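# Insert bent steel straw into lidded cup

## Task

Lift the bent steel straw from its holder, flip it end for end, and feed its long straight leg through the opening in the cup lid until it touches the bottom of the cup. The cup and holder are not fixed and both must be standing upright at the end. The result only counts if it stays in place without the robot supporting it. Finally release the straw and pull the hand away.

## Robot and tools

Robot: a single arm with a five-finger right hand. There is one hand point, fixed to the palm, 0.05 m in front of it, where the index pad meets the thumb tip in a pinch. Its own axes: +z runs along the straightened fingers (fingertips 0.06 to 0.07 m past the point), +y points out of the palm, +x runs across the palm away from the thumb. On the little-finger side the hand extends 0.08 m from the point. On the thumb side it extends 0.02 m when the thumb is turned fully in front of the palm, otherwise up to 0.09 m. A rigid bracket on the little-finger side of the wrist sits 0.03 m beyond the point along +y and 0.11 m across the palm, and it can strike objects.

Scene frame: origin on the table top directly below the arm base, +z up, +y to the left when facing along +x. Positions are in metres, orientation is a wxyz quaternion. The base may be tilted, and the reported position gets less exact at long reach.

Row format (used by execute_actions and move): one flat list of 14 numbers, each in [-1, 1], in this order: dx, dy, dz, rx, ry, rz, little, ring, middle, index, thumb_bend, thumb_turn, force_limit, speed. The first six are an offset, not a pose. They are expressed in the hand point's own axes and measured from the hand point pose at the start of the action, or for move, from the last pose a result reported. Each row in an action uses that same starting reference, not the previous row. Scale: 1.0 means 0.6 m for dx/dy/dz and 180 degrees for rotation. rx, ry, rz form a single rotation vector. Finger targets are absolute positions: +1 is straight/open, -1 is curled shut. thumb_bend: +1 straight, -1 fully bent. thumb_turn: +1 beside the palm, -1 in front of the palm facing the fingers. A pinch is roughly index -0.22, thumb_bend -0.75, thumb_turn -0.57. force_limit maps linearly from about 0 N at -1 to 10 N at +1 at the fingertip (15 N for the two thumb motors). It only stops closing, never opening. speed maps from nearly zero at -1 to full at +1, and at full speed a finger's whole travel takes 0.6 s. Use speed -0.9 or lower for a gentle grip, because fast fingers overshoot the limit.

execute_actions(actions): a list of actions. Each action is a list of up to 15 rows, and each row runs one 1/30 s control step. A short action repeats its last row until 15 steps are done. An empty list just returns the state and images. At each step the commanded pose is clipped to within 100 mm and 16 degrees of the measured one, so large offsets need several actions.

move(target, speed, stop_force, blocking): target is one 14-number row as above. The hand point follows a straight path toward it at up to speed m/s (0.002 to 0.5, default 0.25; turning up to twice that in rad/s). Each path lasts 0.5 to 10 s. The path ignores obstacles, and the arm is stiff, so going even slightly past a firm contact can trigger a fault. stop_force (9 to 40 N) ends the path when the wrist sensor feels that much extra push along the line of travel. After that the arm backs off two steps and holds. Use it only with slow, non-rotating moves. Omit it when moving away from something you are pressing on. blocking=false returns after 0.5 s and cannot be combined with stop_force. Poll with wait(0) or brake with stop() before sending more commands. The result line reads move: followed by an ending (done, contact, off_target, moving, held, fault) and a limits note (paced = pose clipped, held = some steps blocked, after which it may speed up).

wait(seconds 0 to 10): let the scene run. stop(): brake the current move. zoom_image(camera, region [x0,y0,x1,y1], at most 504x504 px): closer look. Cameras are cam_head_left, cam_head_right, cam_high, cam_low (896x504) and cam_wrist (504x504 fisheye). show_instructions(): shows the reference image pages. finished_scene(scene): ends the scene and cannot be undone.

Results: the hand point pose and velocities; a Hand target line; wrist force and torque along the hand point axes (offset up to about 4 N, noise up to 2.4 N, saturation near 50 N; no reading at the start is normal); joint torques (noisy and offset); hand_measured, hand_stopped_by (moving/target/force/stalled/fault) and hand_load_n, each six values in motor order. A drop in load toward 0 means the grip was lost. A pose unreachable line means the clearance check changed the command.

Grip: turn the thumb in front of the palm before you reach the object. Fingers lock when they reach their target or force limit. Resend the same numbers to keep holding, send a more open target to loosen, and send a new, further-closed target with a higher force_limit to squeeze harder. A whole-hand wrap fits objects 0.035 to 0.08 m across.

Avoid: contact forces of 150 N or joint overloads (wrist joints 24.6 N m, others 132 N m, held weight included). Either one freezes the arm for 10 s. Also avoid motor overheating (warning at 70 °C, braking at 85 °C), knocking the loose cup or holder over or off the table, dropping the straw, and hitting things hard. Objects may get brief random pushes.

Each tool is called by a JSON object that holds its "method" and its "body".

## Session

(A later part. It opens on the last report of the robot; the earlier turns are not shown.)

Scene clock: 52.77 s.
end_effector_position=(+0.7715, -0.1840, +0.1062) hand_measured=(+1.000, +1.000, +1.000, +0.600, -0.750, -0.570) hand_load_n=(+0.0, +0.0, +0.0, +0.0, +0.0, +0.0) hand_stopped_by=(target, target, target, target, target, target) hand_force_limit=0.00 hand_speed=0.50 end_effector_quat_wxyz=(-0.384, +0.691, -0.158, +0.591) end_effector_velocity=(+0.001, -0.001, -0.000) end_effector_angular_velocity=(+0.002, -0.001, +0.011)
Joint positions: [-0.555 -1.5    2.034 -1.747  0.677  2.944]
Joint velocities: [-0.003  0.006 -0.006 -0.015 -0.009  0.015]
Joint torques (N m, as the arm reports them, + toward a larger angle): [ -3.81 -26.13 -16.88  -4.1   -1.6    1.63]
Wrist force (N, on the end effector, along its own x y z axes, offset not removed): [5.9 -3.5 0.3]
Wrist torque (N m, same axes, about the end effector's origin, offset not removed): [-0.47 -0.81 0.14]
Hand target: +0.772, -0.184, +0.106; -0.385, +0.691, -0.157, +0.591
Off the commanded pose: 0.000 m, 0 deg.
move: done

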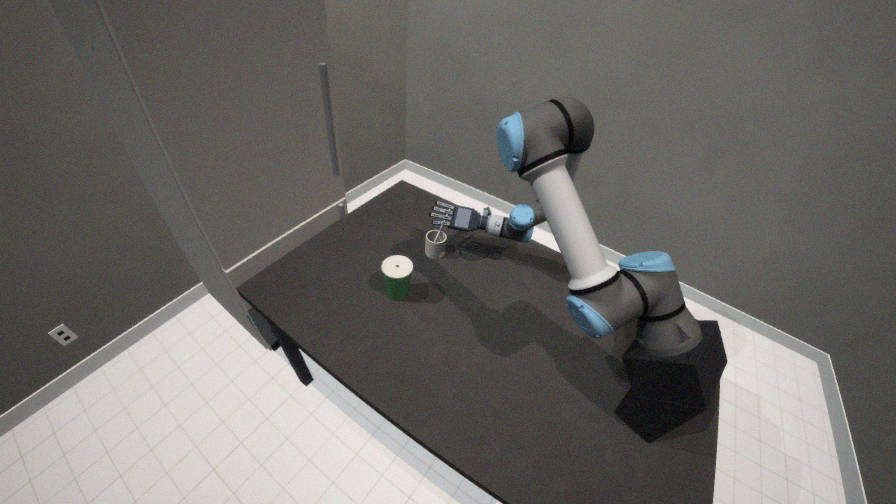

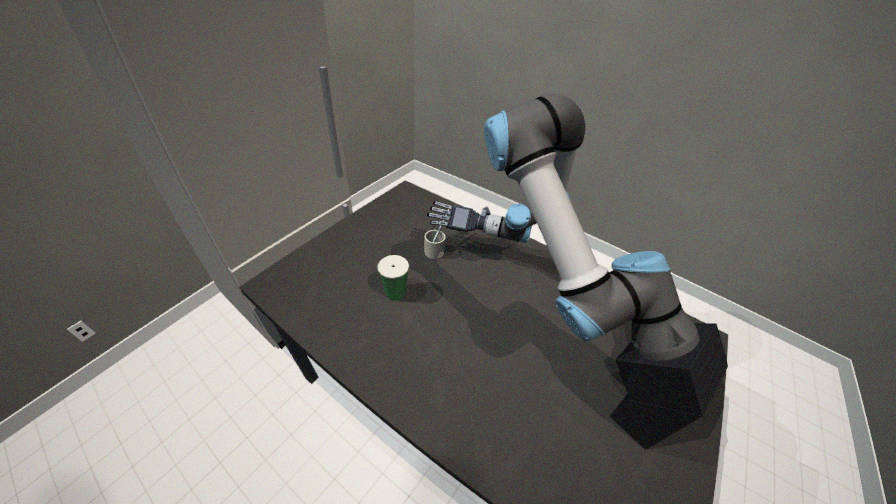

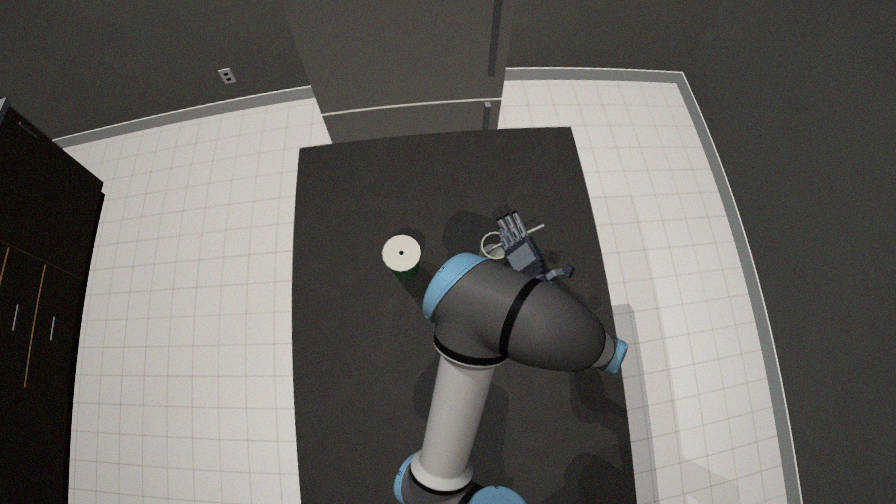

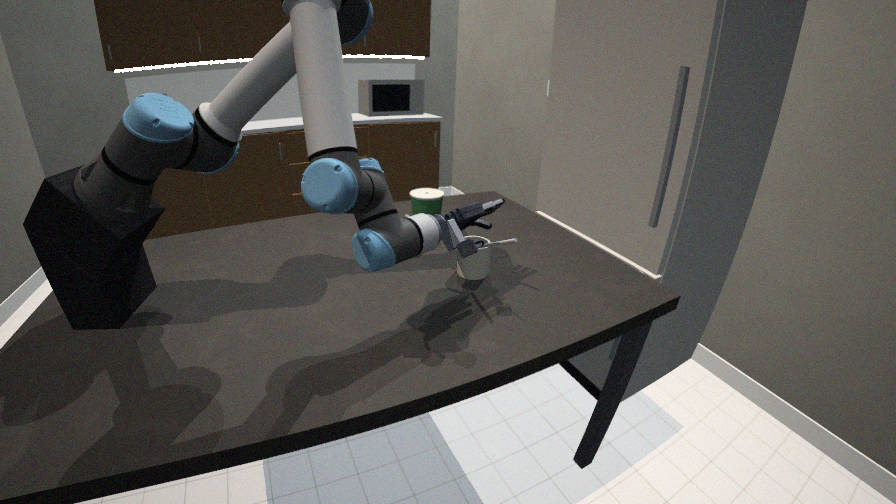

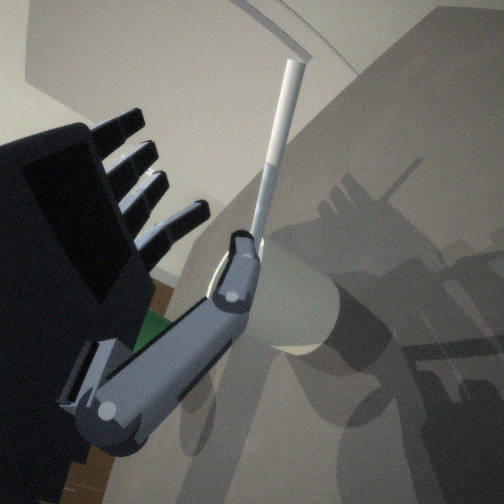

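{"method": "move", "body": {"target": [0.008,0.01,0.02,0,0,0,1,1,1,0.6,-0.75,-0.57,0,0.5], "speed": 0.03}}

Scene clock: 62.67 s.
end_effector_position=(+0.7852, -0.1869, +0.1051) hand_measured=(+1.000, +1.000, +1.000, +0.600, -0.750, -0.570) hand_load_n=(+0.0, +0.0, +0.0, +0.0, +0.0, +0.0) hand_stopped_by=(target, target, target, target, target, target) hand_force_limit=0.00 hand_speed=0.50 end_effector_quat_wxyz=(-0.384, +0.691, -0.158, +0.591) end_effector_velocity=(+0.002, -0.000, -0.001) end_effector_angular_velocity=(+0.000, +0.002, -0.000)
Joint positions: [-0.543 -1.489  1.991 -1.701  0.681  2.927]
Joint velocities: [ 0.002  0.002 -0.006  0.008  0.    -0.004]
Joint torques (N m, as the arm reports them, + toward a larger angle): [ 10.02 -25.02 -14.94  -0.32   2.98  -1.46]
Wrist force (N, on the end effector, along its own x y z axes, offset not removed): [-1.0 -3.1 -1.2]
Wrist torque (N m, same axes, about the end effector's origin, offset not removed): [-0.48 0.17 -0.18]
Hand target: +0.785, -0.187, +0.105; -0.384, +0.691, -0.158, +0.591
Off the commanded pose: 0.000 m, 0 deg.
move: done

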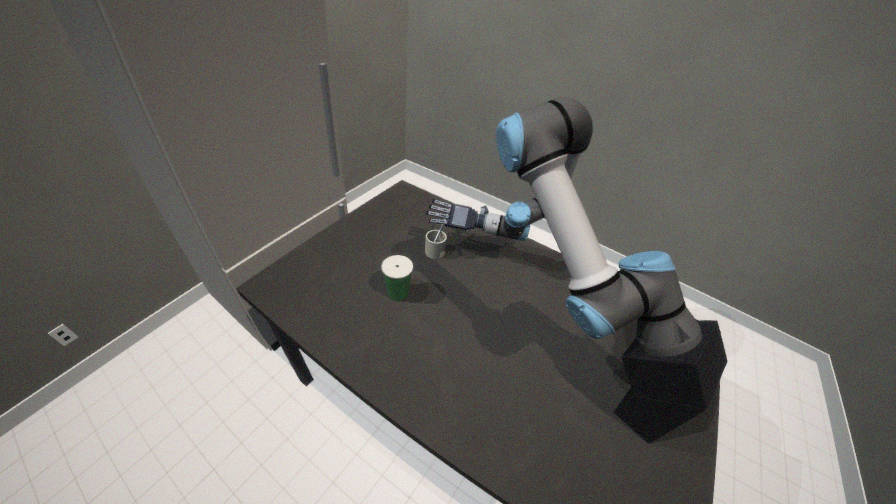

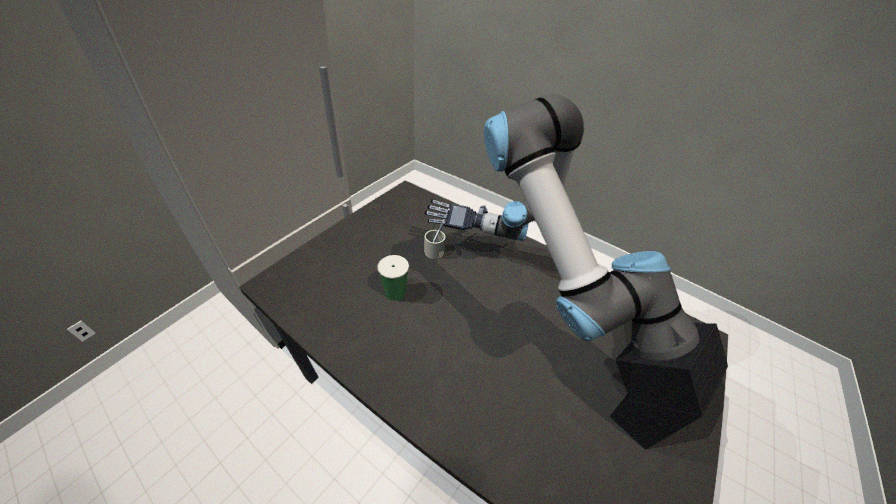

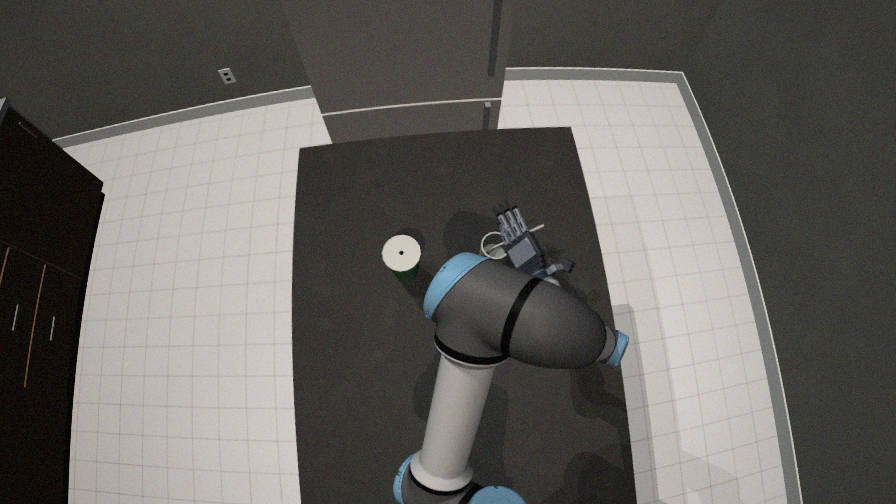

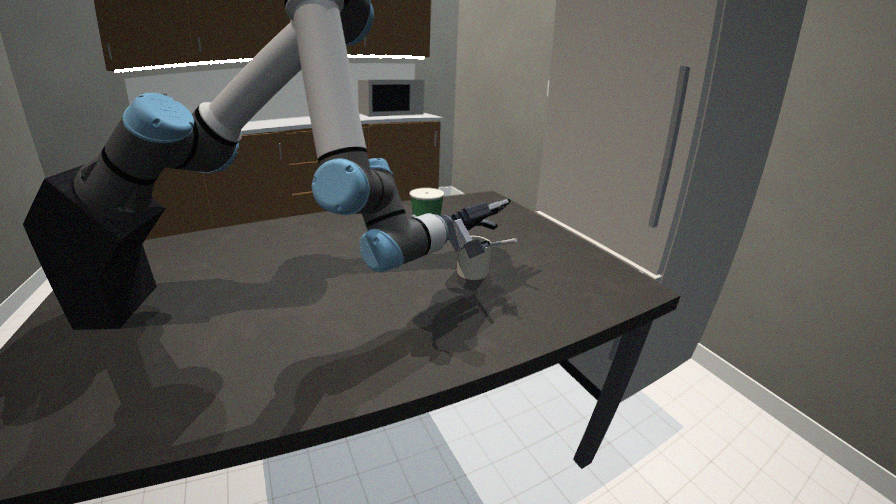

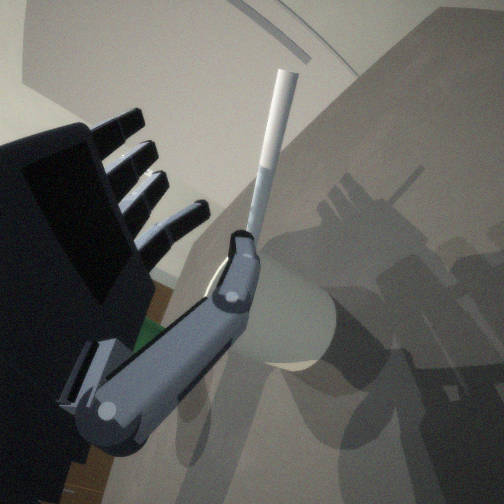

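{"method": "move", "body": {"target": [0,0.008,0.012,0,0,0,1,1,1,0.15,-0.75,-0.57,0,-0.3], "speed": 0.02}}

{"method": "zoom_image", "body": {"camera": "cam_low", "region": [430,180,550,290]}}

{"method": "zoom_image", "body": {"camera": "cam_head_left", "region": [400,185,500,265]}}

Scene clock: 65.63 s.
end_effector_position=(+0.7929, -0.1876, +0.1017) hand_measured=(+1.000, +1.000, +1.000, +0.150, -0.750, -0.570) hand_load_n=(+0.0, +0.0, +0.0, +0.0, +0.0, +0.0) hand_stopped_by=(target, target, target, target, target, target) hand_force_limit=0.00 hand_speed=-0.30 end_effector_quat_wxyz=(-0.384, +0.691, -0.158, +0.591) end_effector_velocity=(+0.001, +0.000, -0.002) end_effector_angular_velocity=(+0.001, +0.001, -0.000)
Joint positions: [-0.533 -1.476  1.964 -1.675  0.685  2.912]
Joint velocities: [ 0.003  0.004 -0.005  0.006  0.    -0.004]
Joint torques (N m, as the arm reports them, + toward a larger angle): [  7.75 -26.76 -16.74  -0.28   3.14  -1.39]
Wrist force (N, on the end effector, along its own x y z axes, offset not removed): [0.7 -2.2 0.1]
Wrist torque (N m, same axes, about the end effector's origin, offset not removed): [-0.42 -0.20 0.02]
Hand target: +0.793, -0.188, +0.102; -0.384, +0.691, -0.158, +0.591
Off the commanded pose: 0.000 m, 0 deg.
move: done

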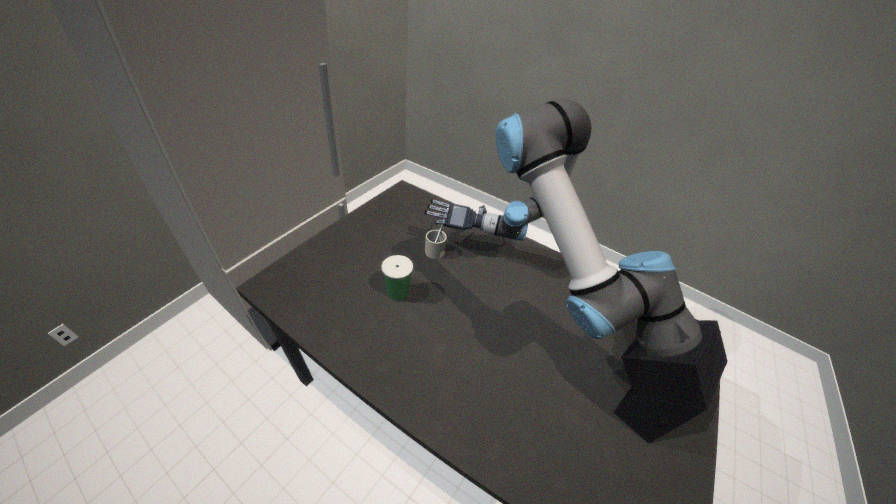

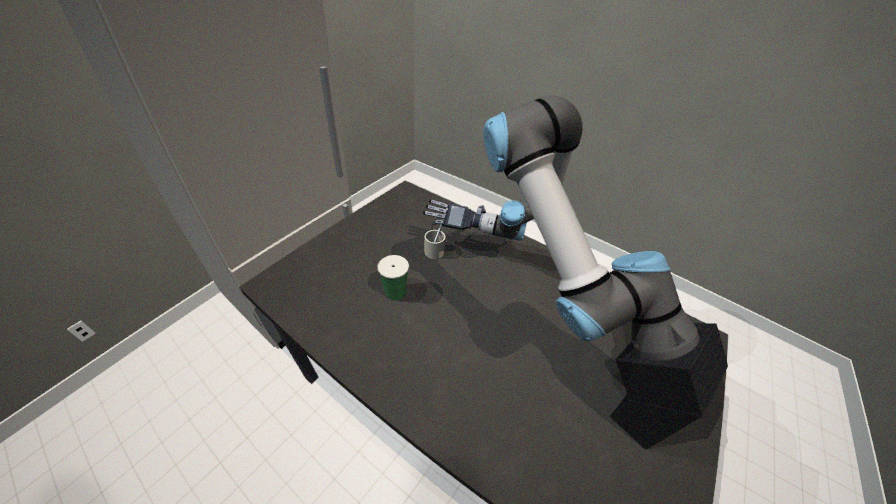

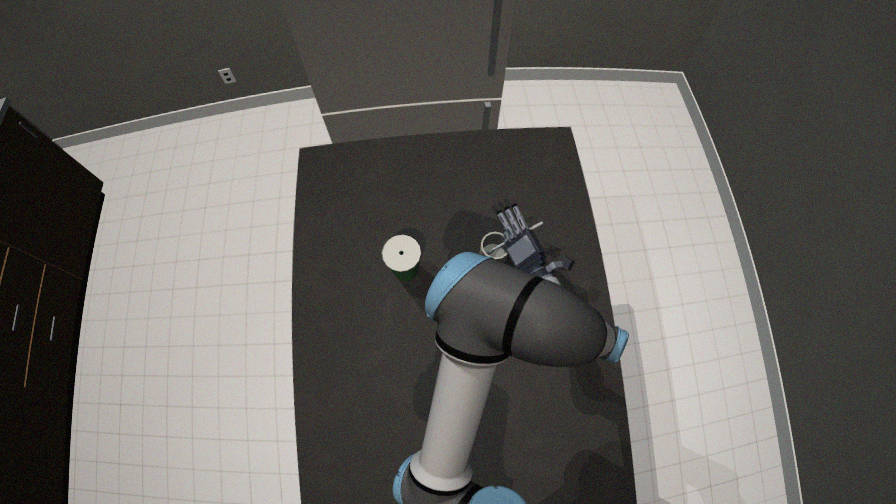

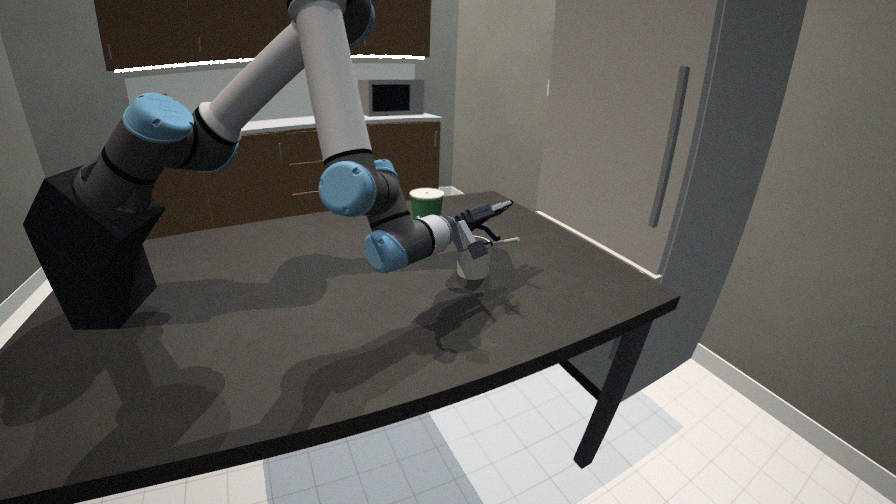

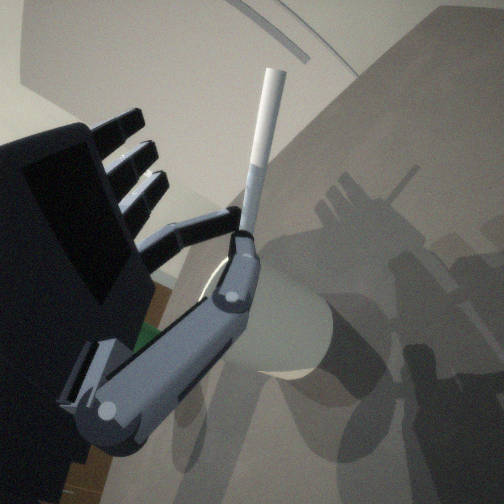

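Region (430, 180, 550, 290) of cam_low's 896x504 image, scaled by 4.200, with more detail than that image has; it fills the top 462 rows of this view, and the rest is white.

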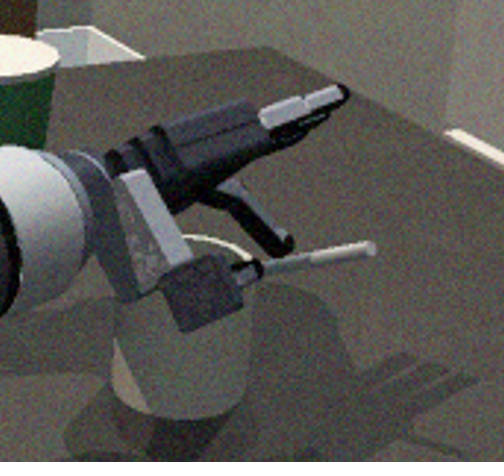

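Region (400, 185, 500, 265) of cam_head_left's 896x504 image, scaled by 5.040, with more detail than that image has; it fills the top 403 rows of this view, and the rest is white.

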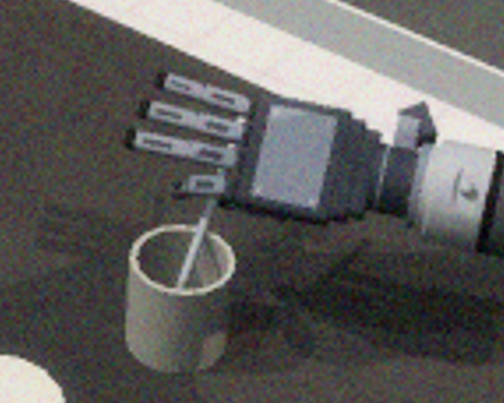

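{"method": "move", "body": {"target": [0,0.006,0,0,0,0,1,1,1,0.15,-0.75,-0.57,0,-0.3], "speed": 0.01}}

{"method": "move", "body": {"target": [0,0,0,0,0,0,1,1,1,-0.4,-0.75,-0.57,0.6,-0.7]}}

Scene clock: 68.27 s.
end_effector_position=(+0.7937, -0.1898, +0.0992) hand_measured=(+1.000, +1.000, +1.000, +0.150, -0.750, -0.570) hand_load_n=(+0.0, +0.0, +0.0, +0.0, +0.0, +0.0) hand_stopped_by=(target, target, target, target, target, target) hand_force_limit=0.00 hand_speed=-0.30 end_effector_quat_wxyz=(-0.384, +0.691, -0.158, +0.591) end_effector_velocity=(+0.000, -0.001, -0.001) end_effector_angular_velocity=(+0.000, -0.000, -0.001)
Joint positions: [-0.534 -1.468  1.958 -1.678  0.684  2.913]
Joint velocities: [-0.001  0.003 -0.003 -0.001  0.     0.001]
Joint torques (N m, as the arm reports them, + toward a larger angle): [ -3.6  -27.18 -17.22  -3.71  -1.89   1.51]
Wrist force (N, on the end effector, along its own x y z axes, offset not removed): [2.0 -1.9 -5.2]
Wrist torque (N m, same axes, about the end effector's origin, offset not removed): [0.05 -0.14 0.04]
Hand target: +0.794, -0.190, +0.099; -0.384, +0.691, -0.158, +0.591
Off the commanded pose: 0.000 m, 0 deg.
move: done

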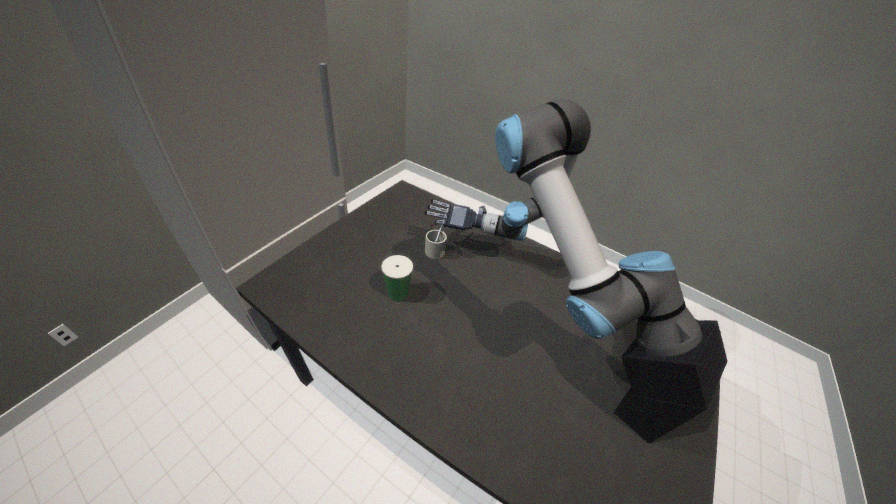

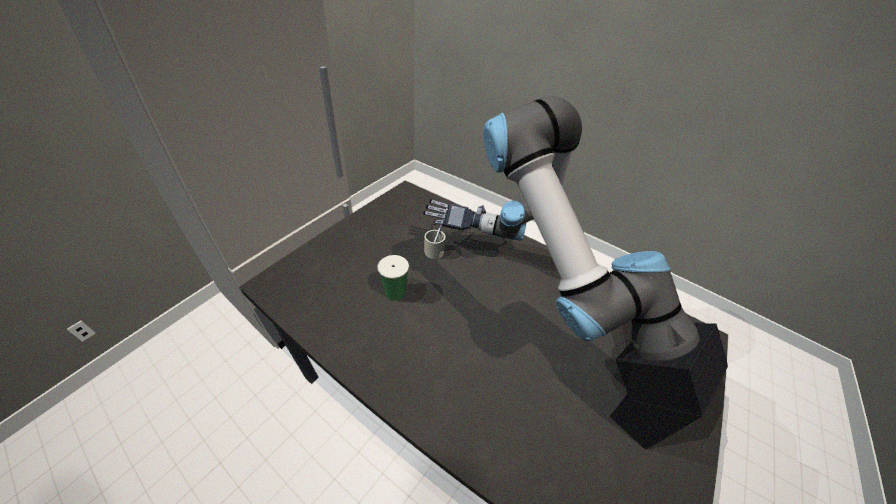

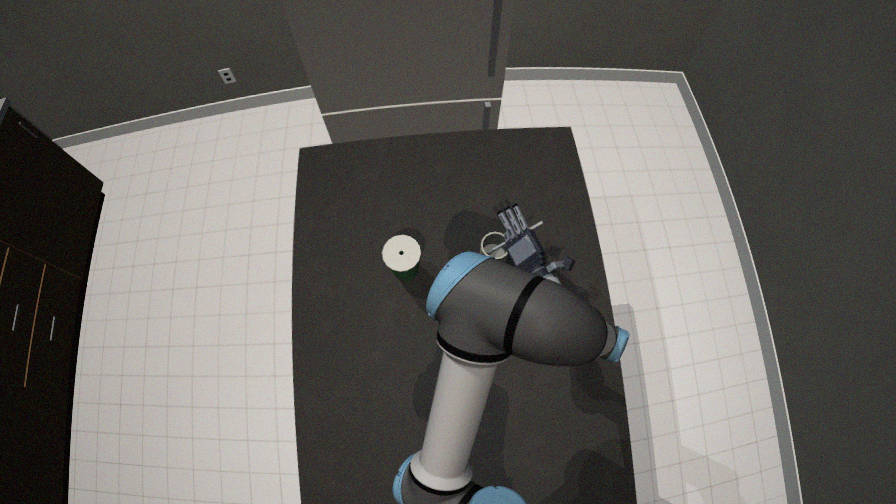

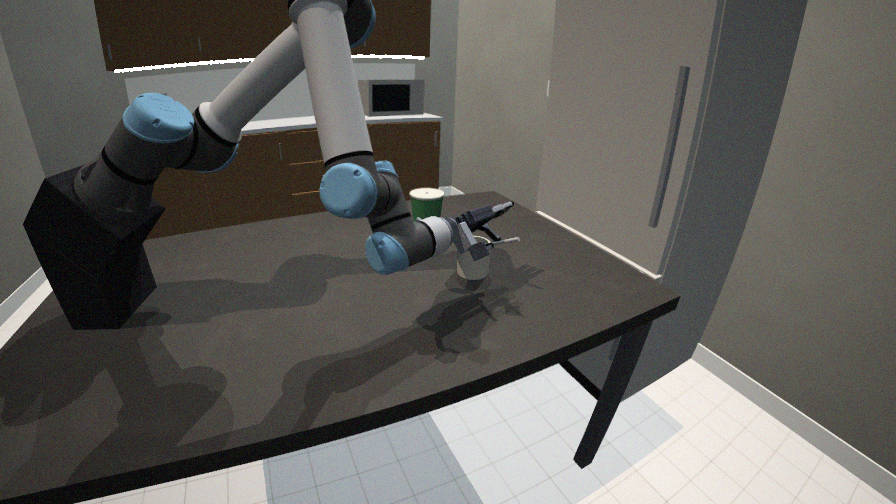

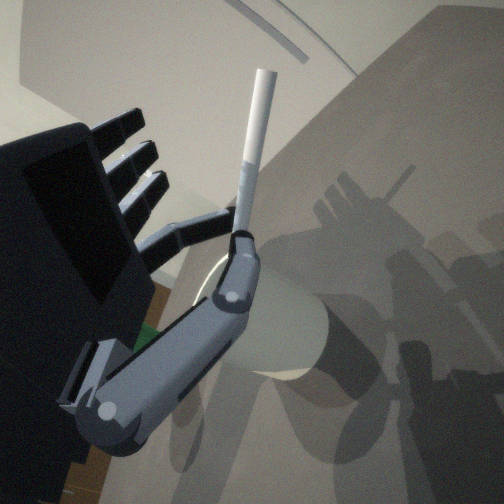

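Scene clock: 69.07 s.
end_effector_position=(+0.7938, -0.1899, +0.0993) hand_measured=(+1.000, +1.000, +1.000, -0.112, -0.748, -0.570) hand_load_n=(+0.0, +0.0, +0.0, +8.0, +2.5, -3.0) hand_stopped_by=(target, target, target, force, target, target) hand_force_limit=0.60 hand_speed=-0.70 end_effector_quat_wxyz=(-0.384, +0.691, -0.158, +0.591) end_effector_velocity=(-0.001, +0.000, -0.001) end_effector_angular_velocity=(+0.001, +0.002, +0.000)
Joint positions: [-0.534 -1.468  1.958 -1.678  0.684  2.913]
Joint velocities: [-0.     0.001  0.001 -0.    -0.001 -0.   ]
Joint torques (N m, as the arm reports them, + toward a larger angle): [  1.34 -53.92  -1.25  -0.87  -1.4    0.21]
Wrist force (N, on the end effector, along its own x y z axes, offset not removed): [1.1 0.1 1.8]
Wrist torque (N m, same axes, about the end effector's origin, offset not removed): [0.10 -0.20 0.12]
Hand target: +0.794, -0.190, +0.099; -0.384, +0.691, -0.158, +0.591
Off the commanded pose: 0.000 m, 0 deg.
move: done

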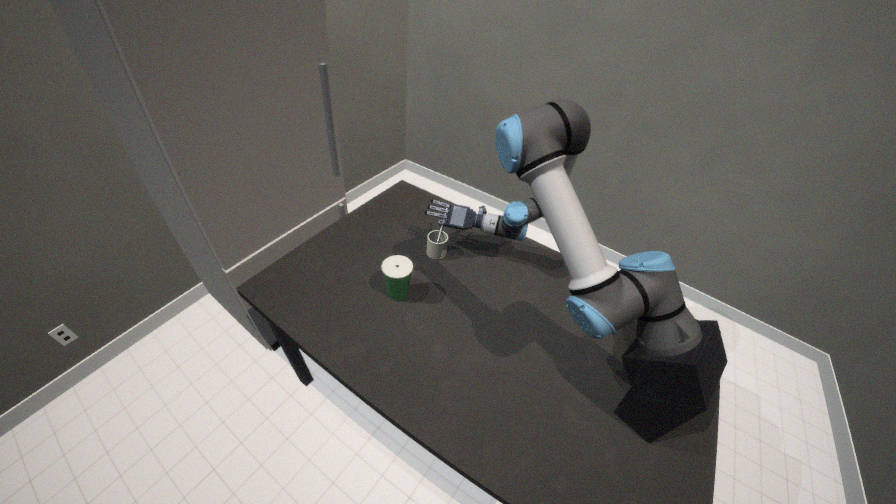

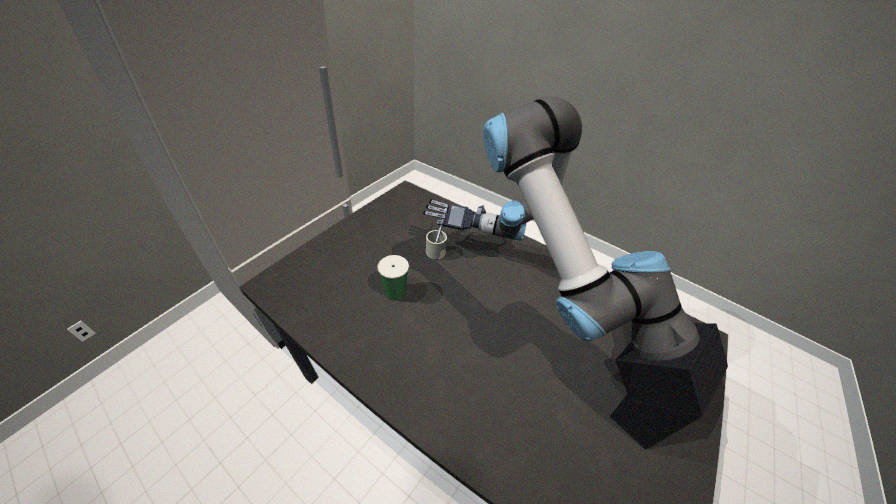

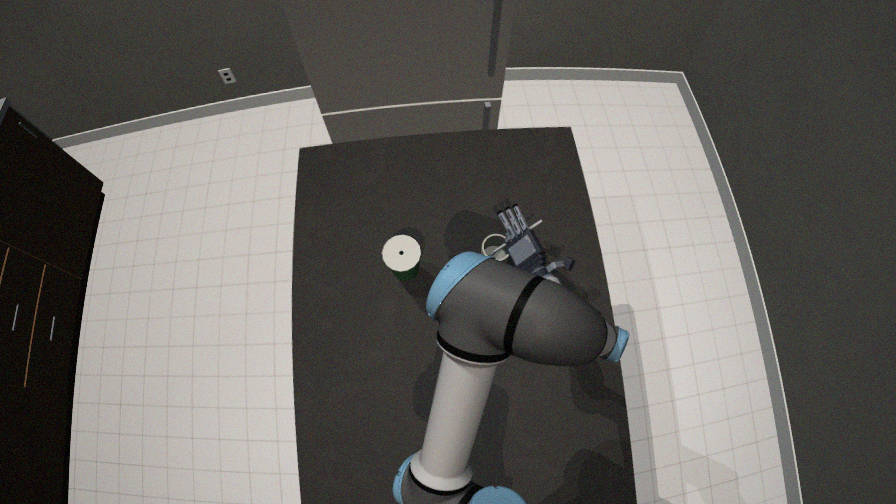

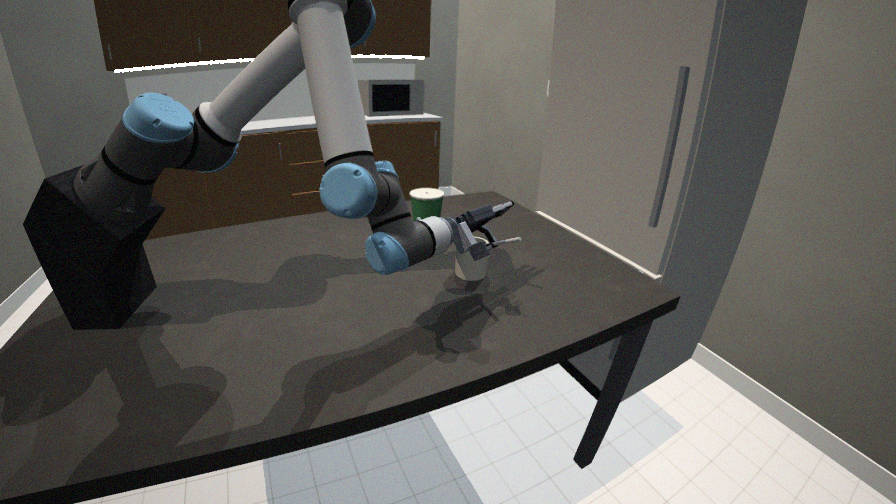

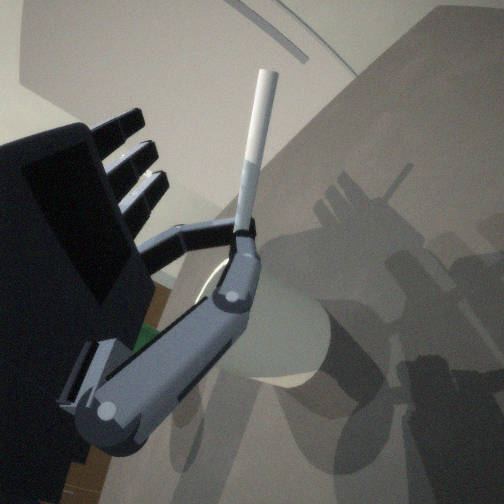

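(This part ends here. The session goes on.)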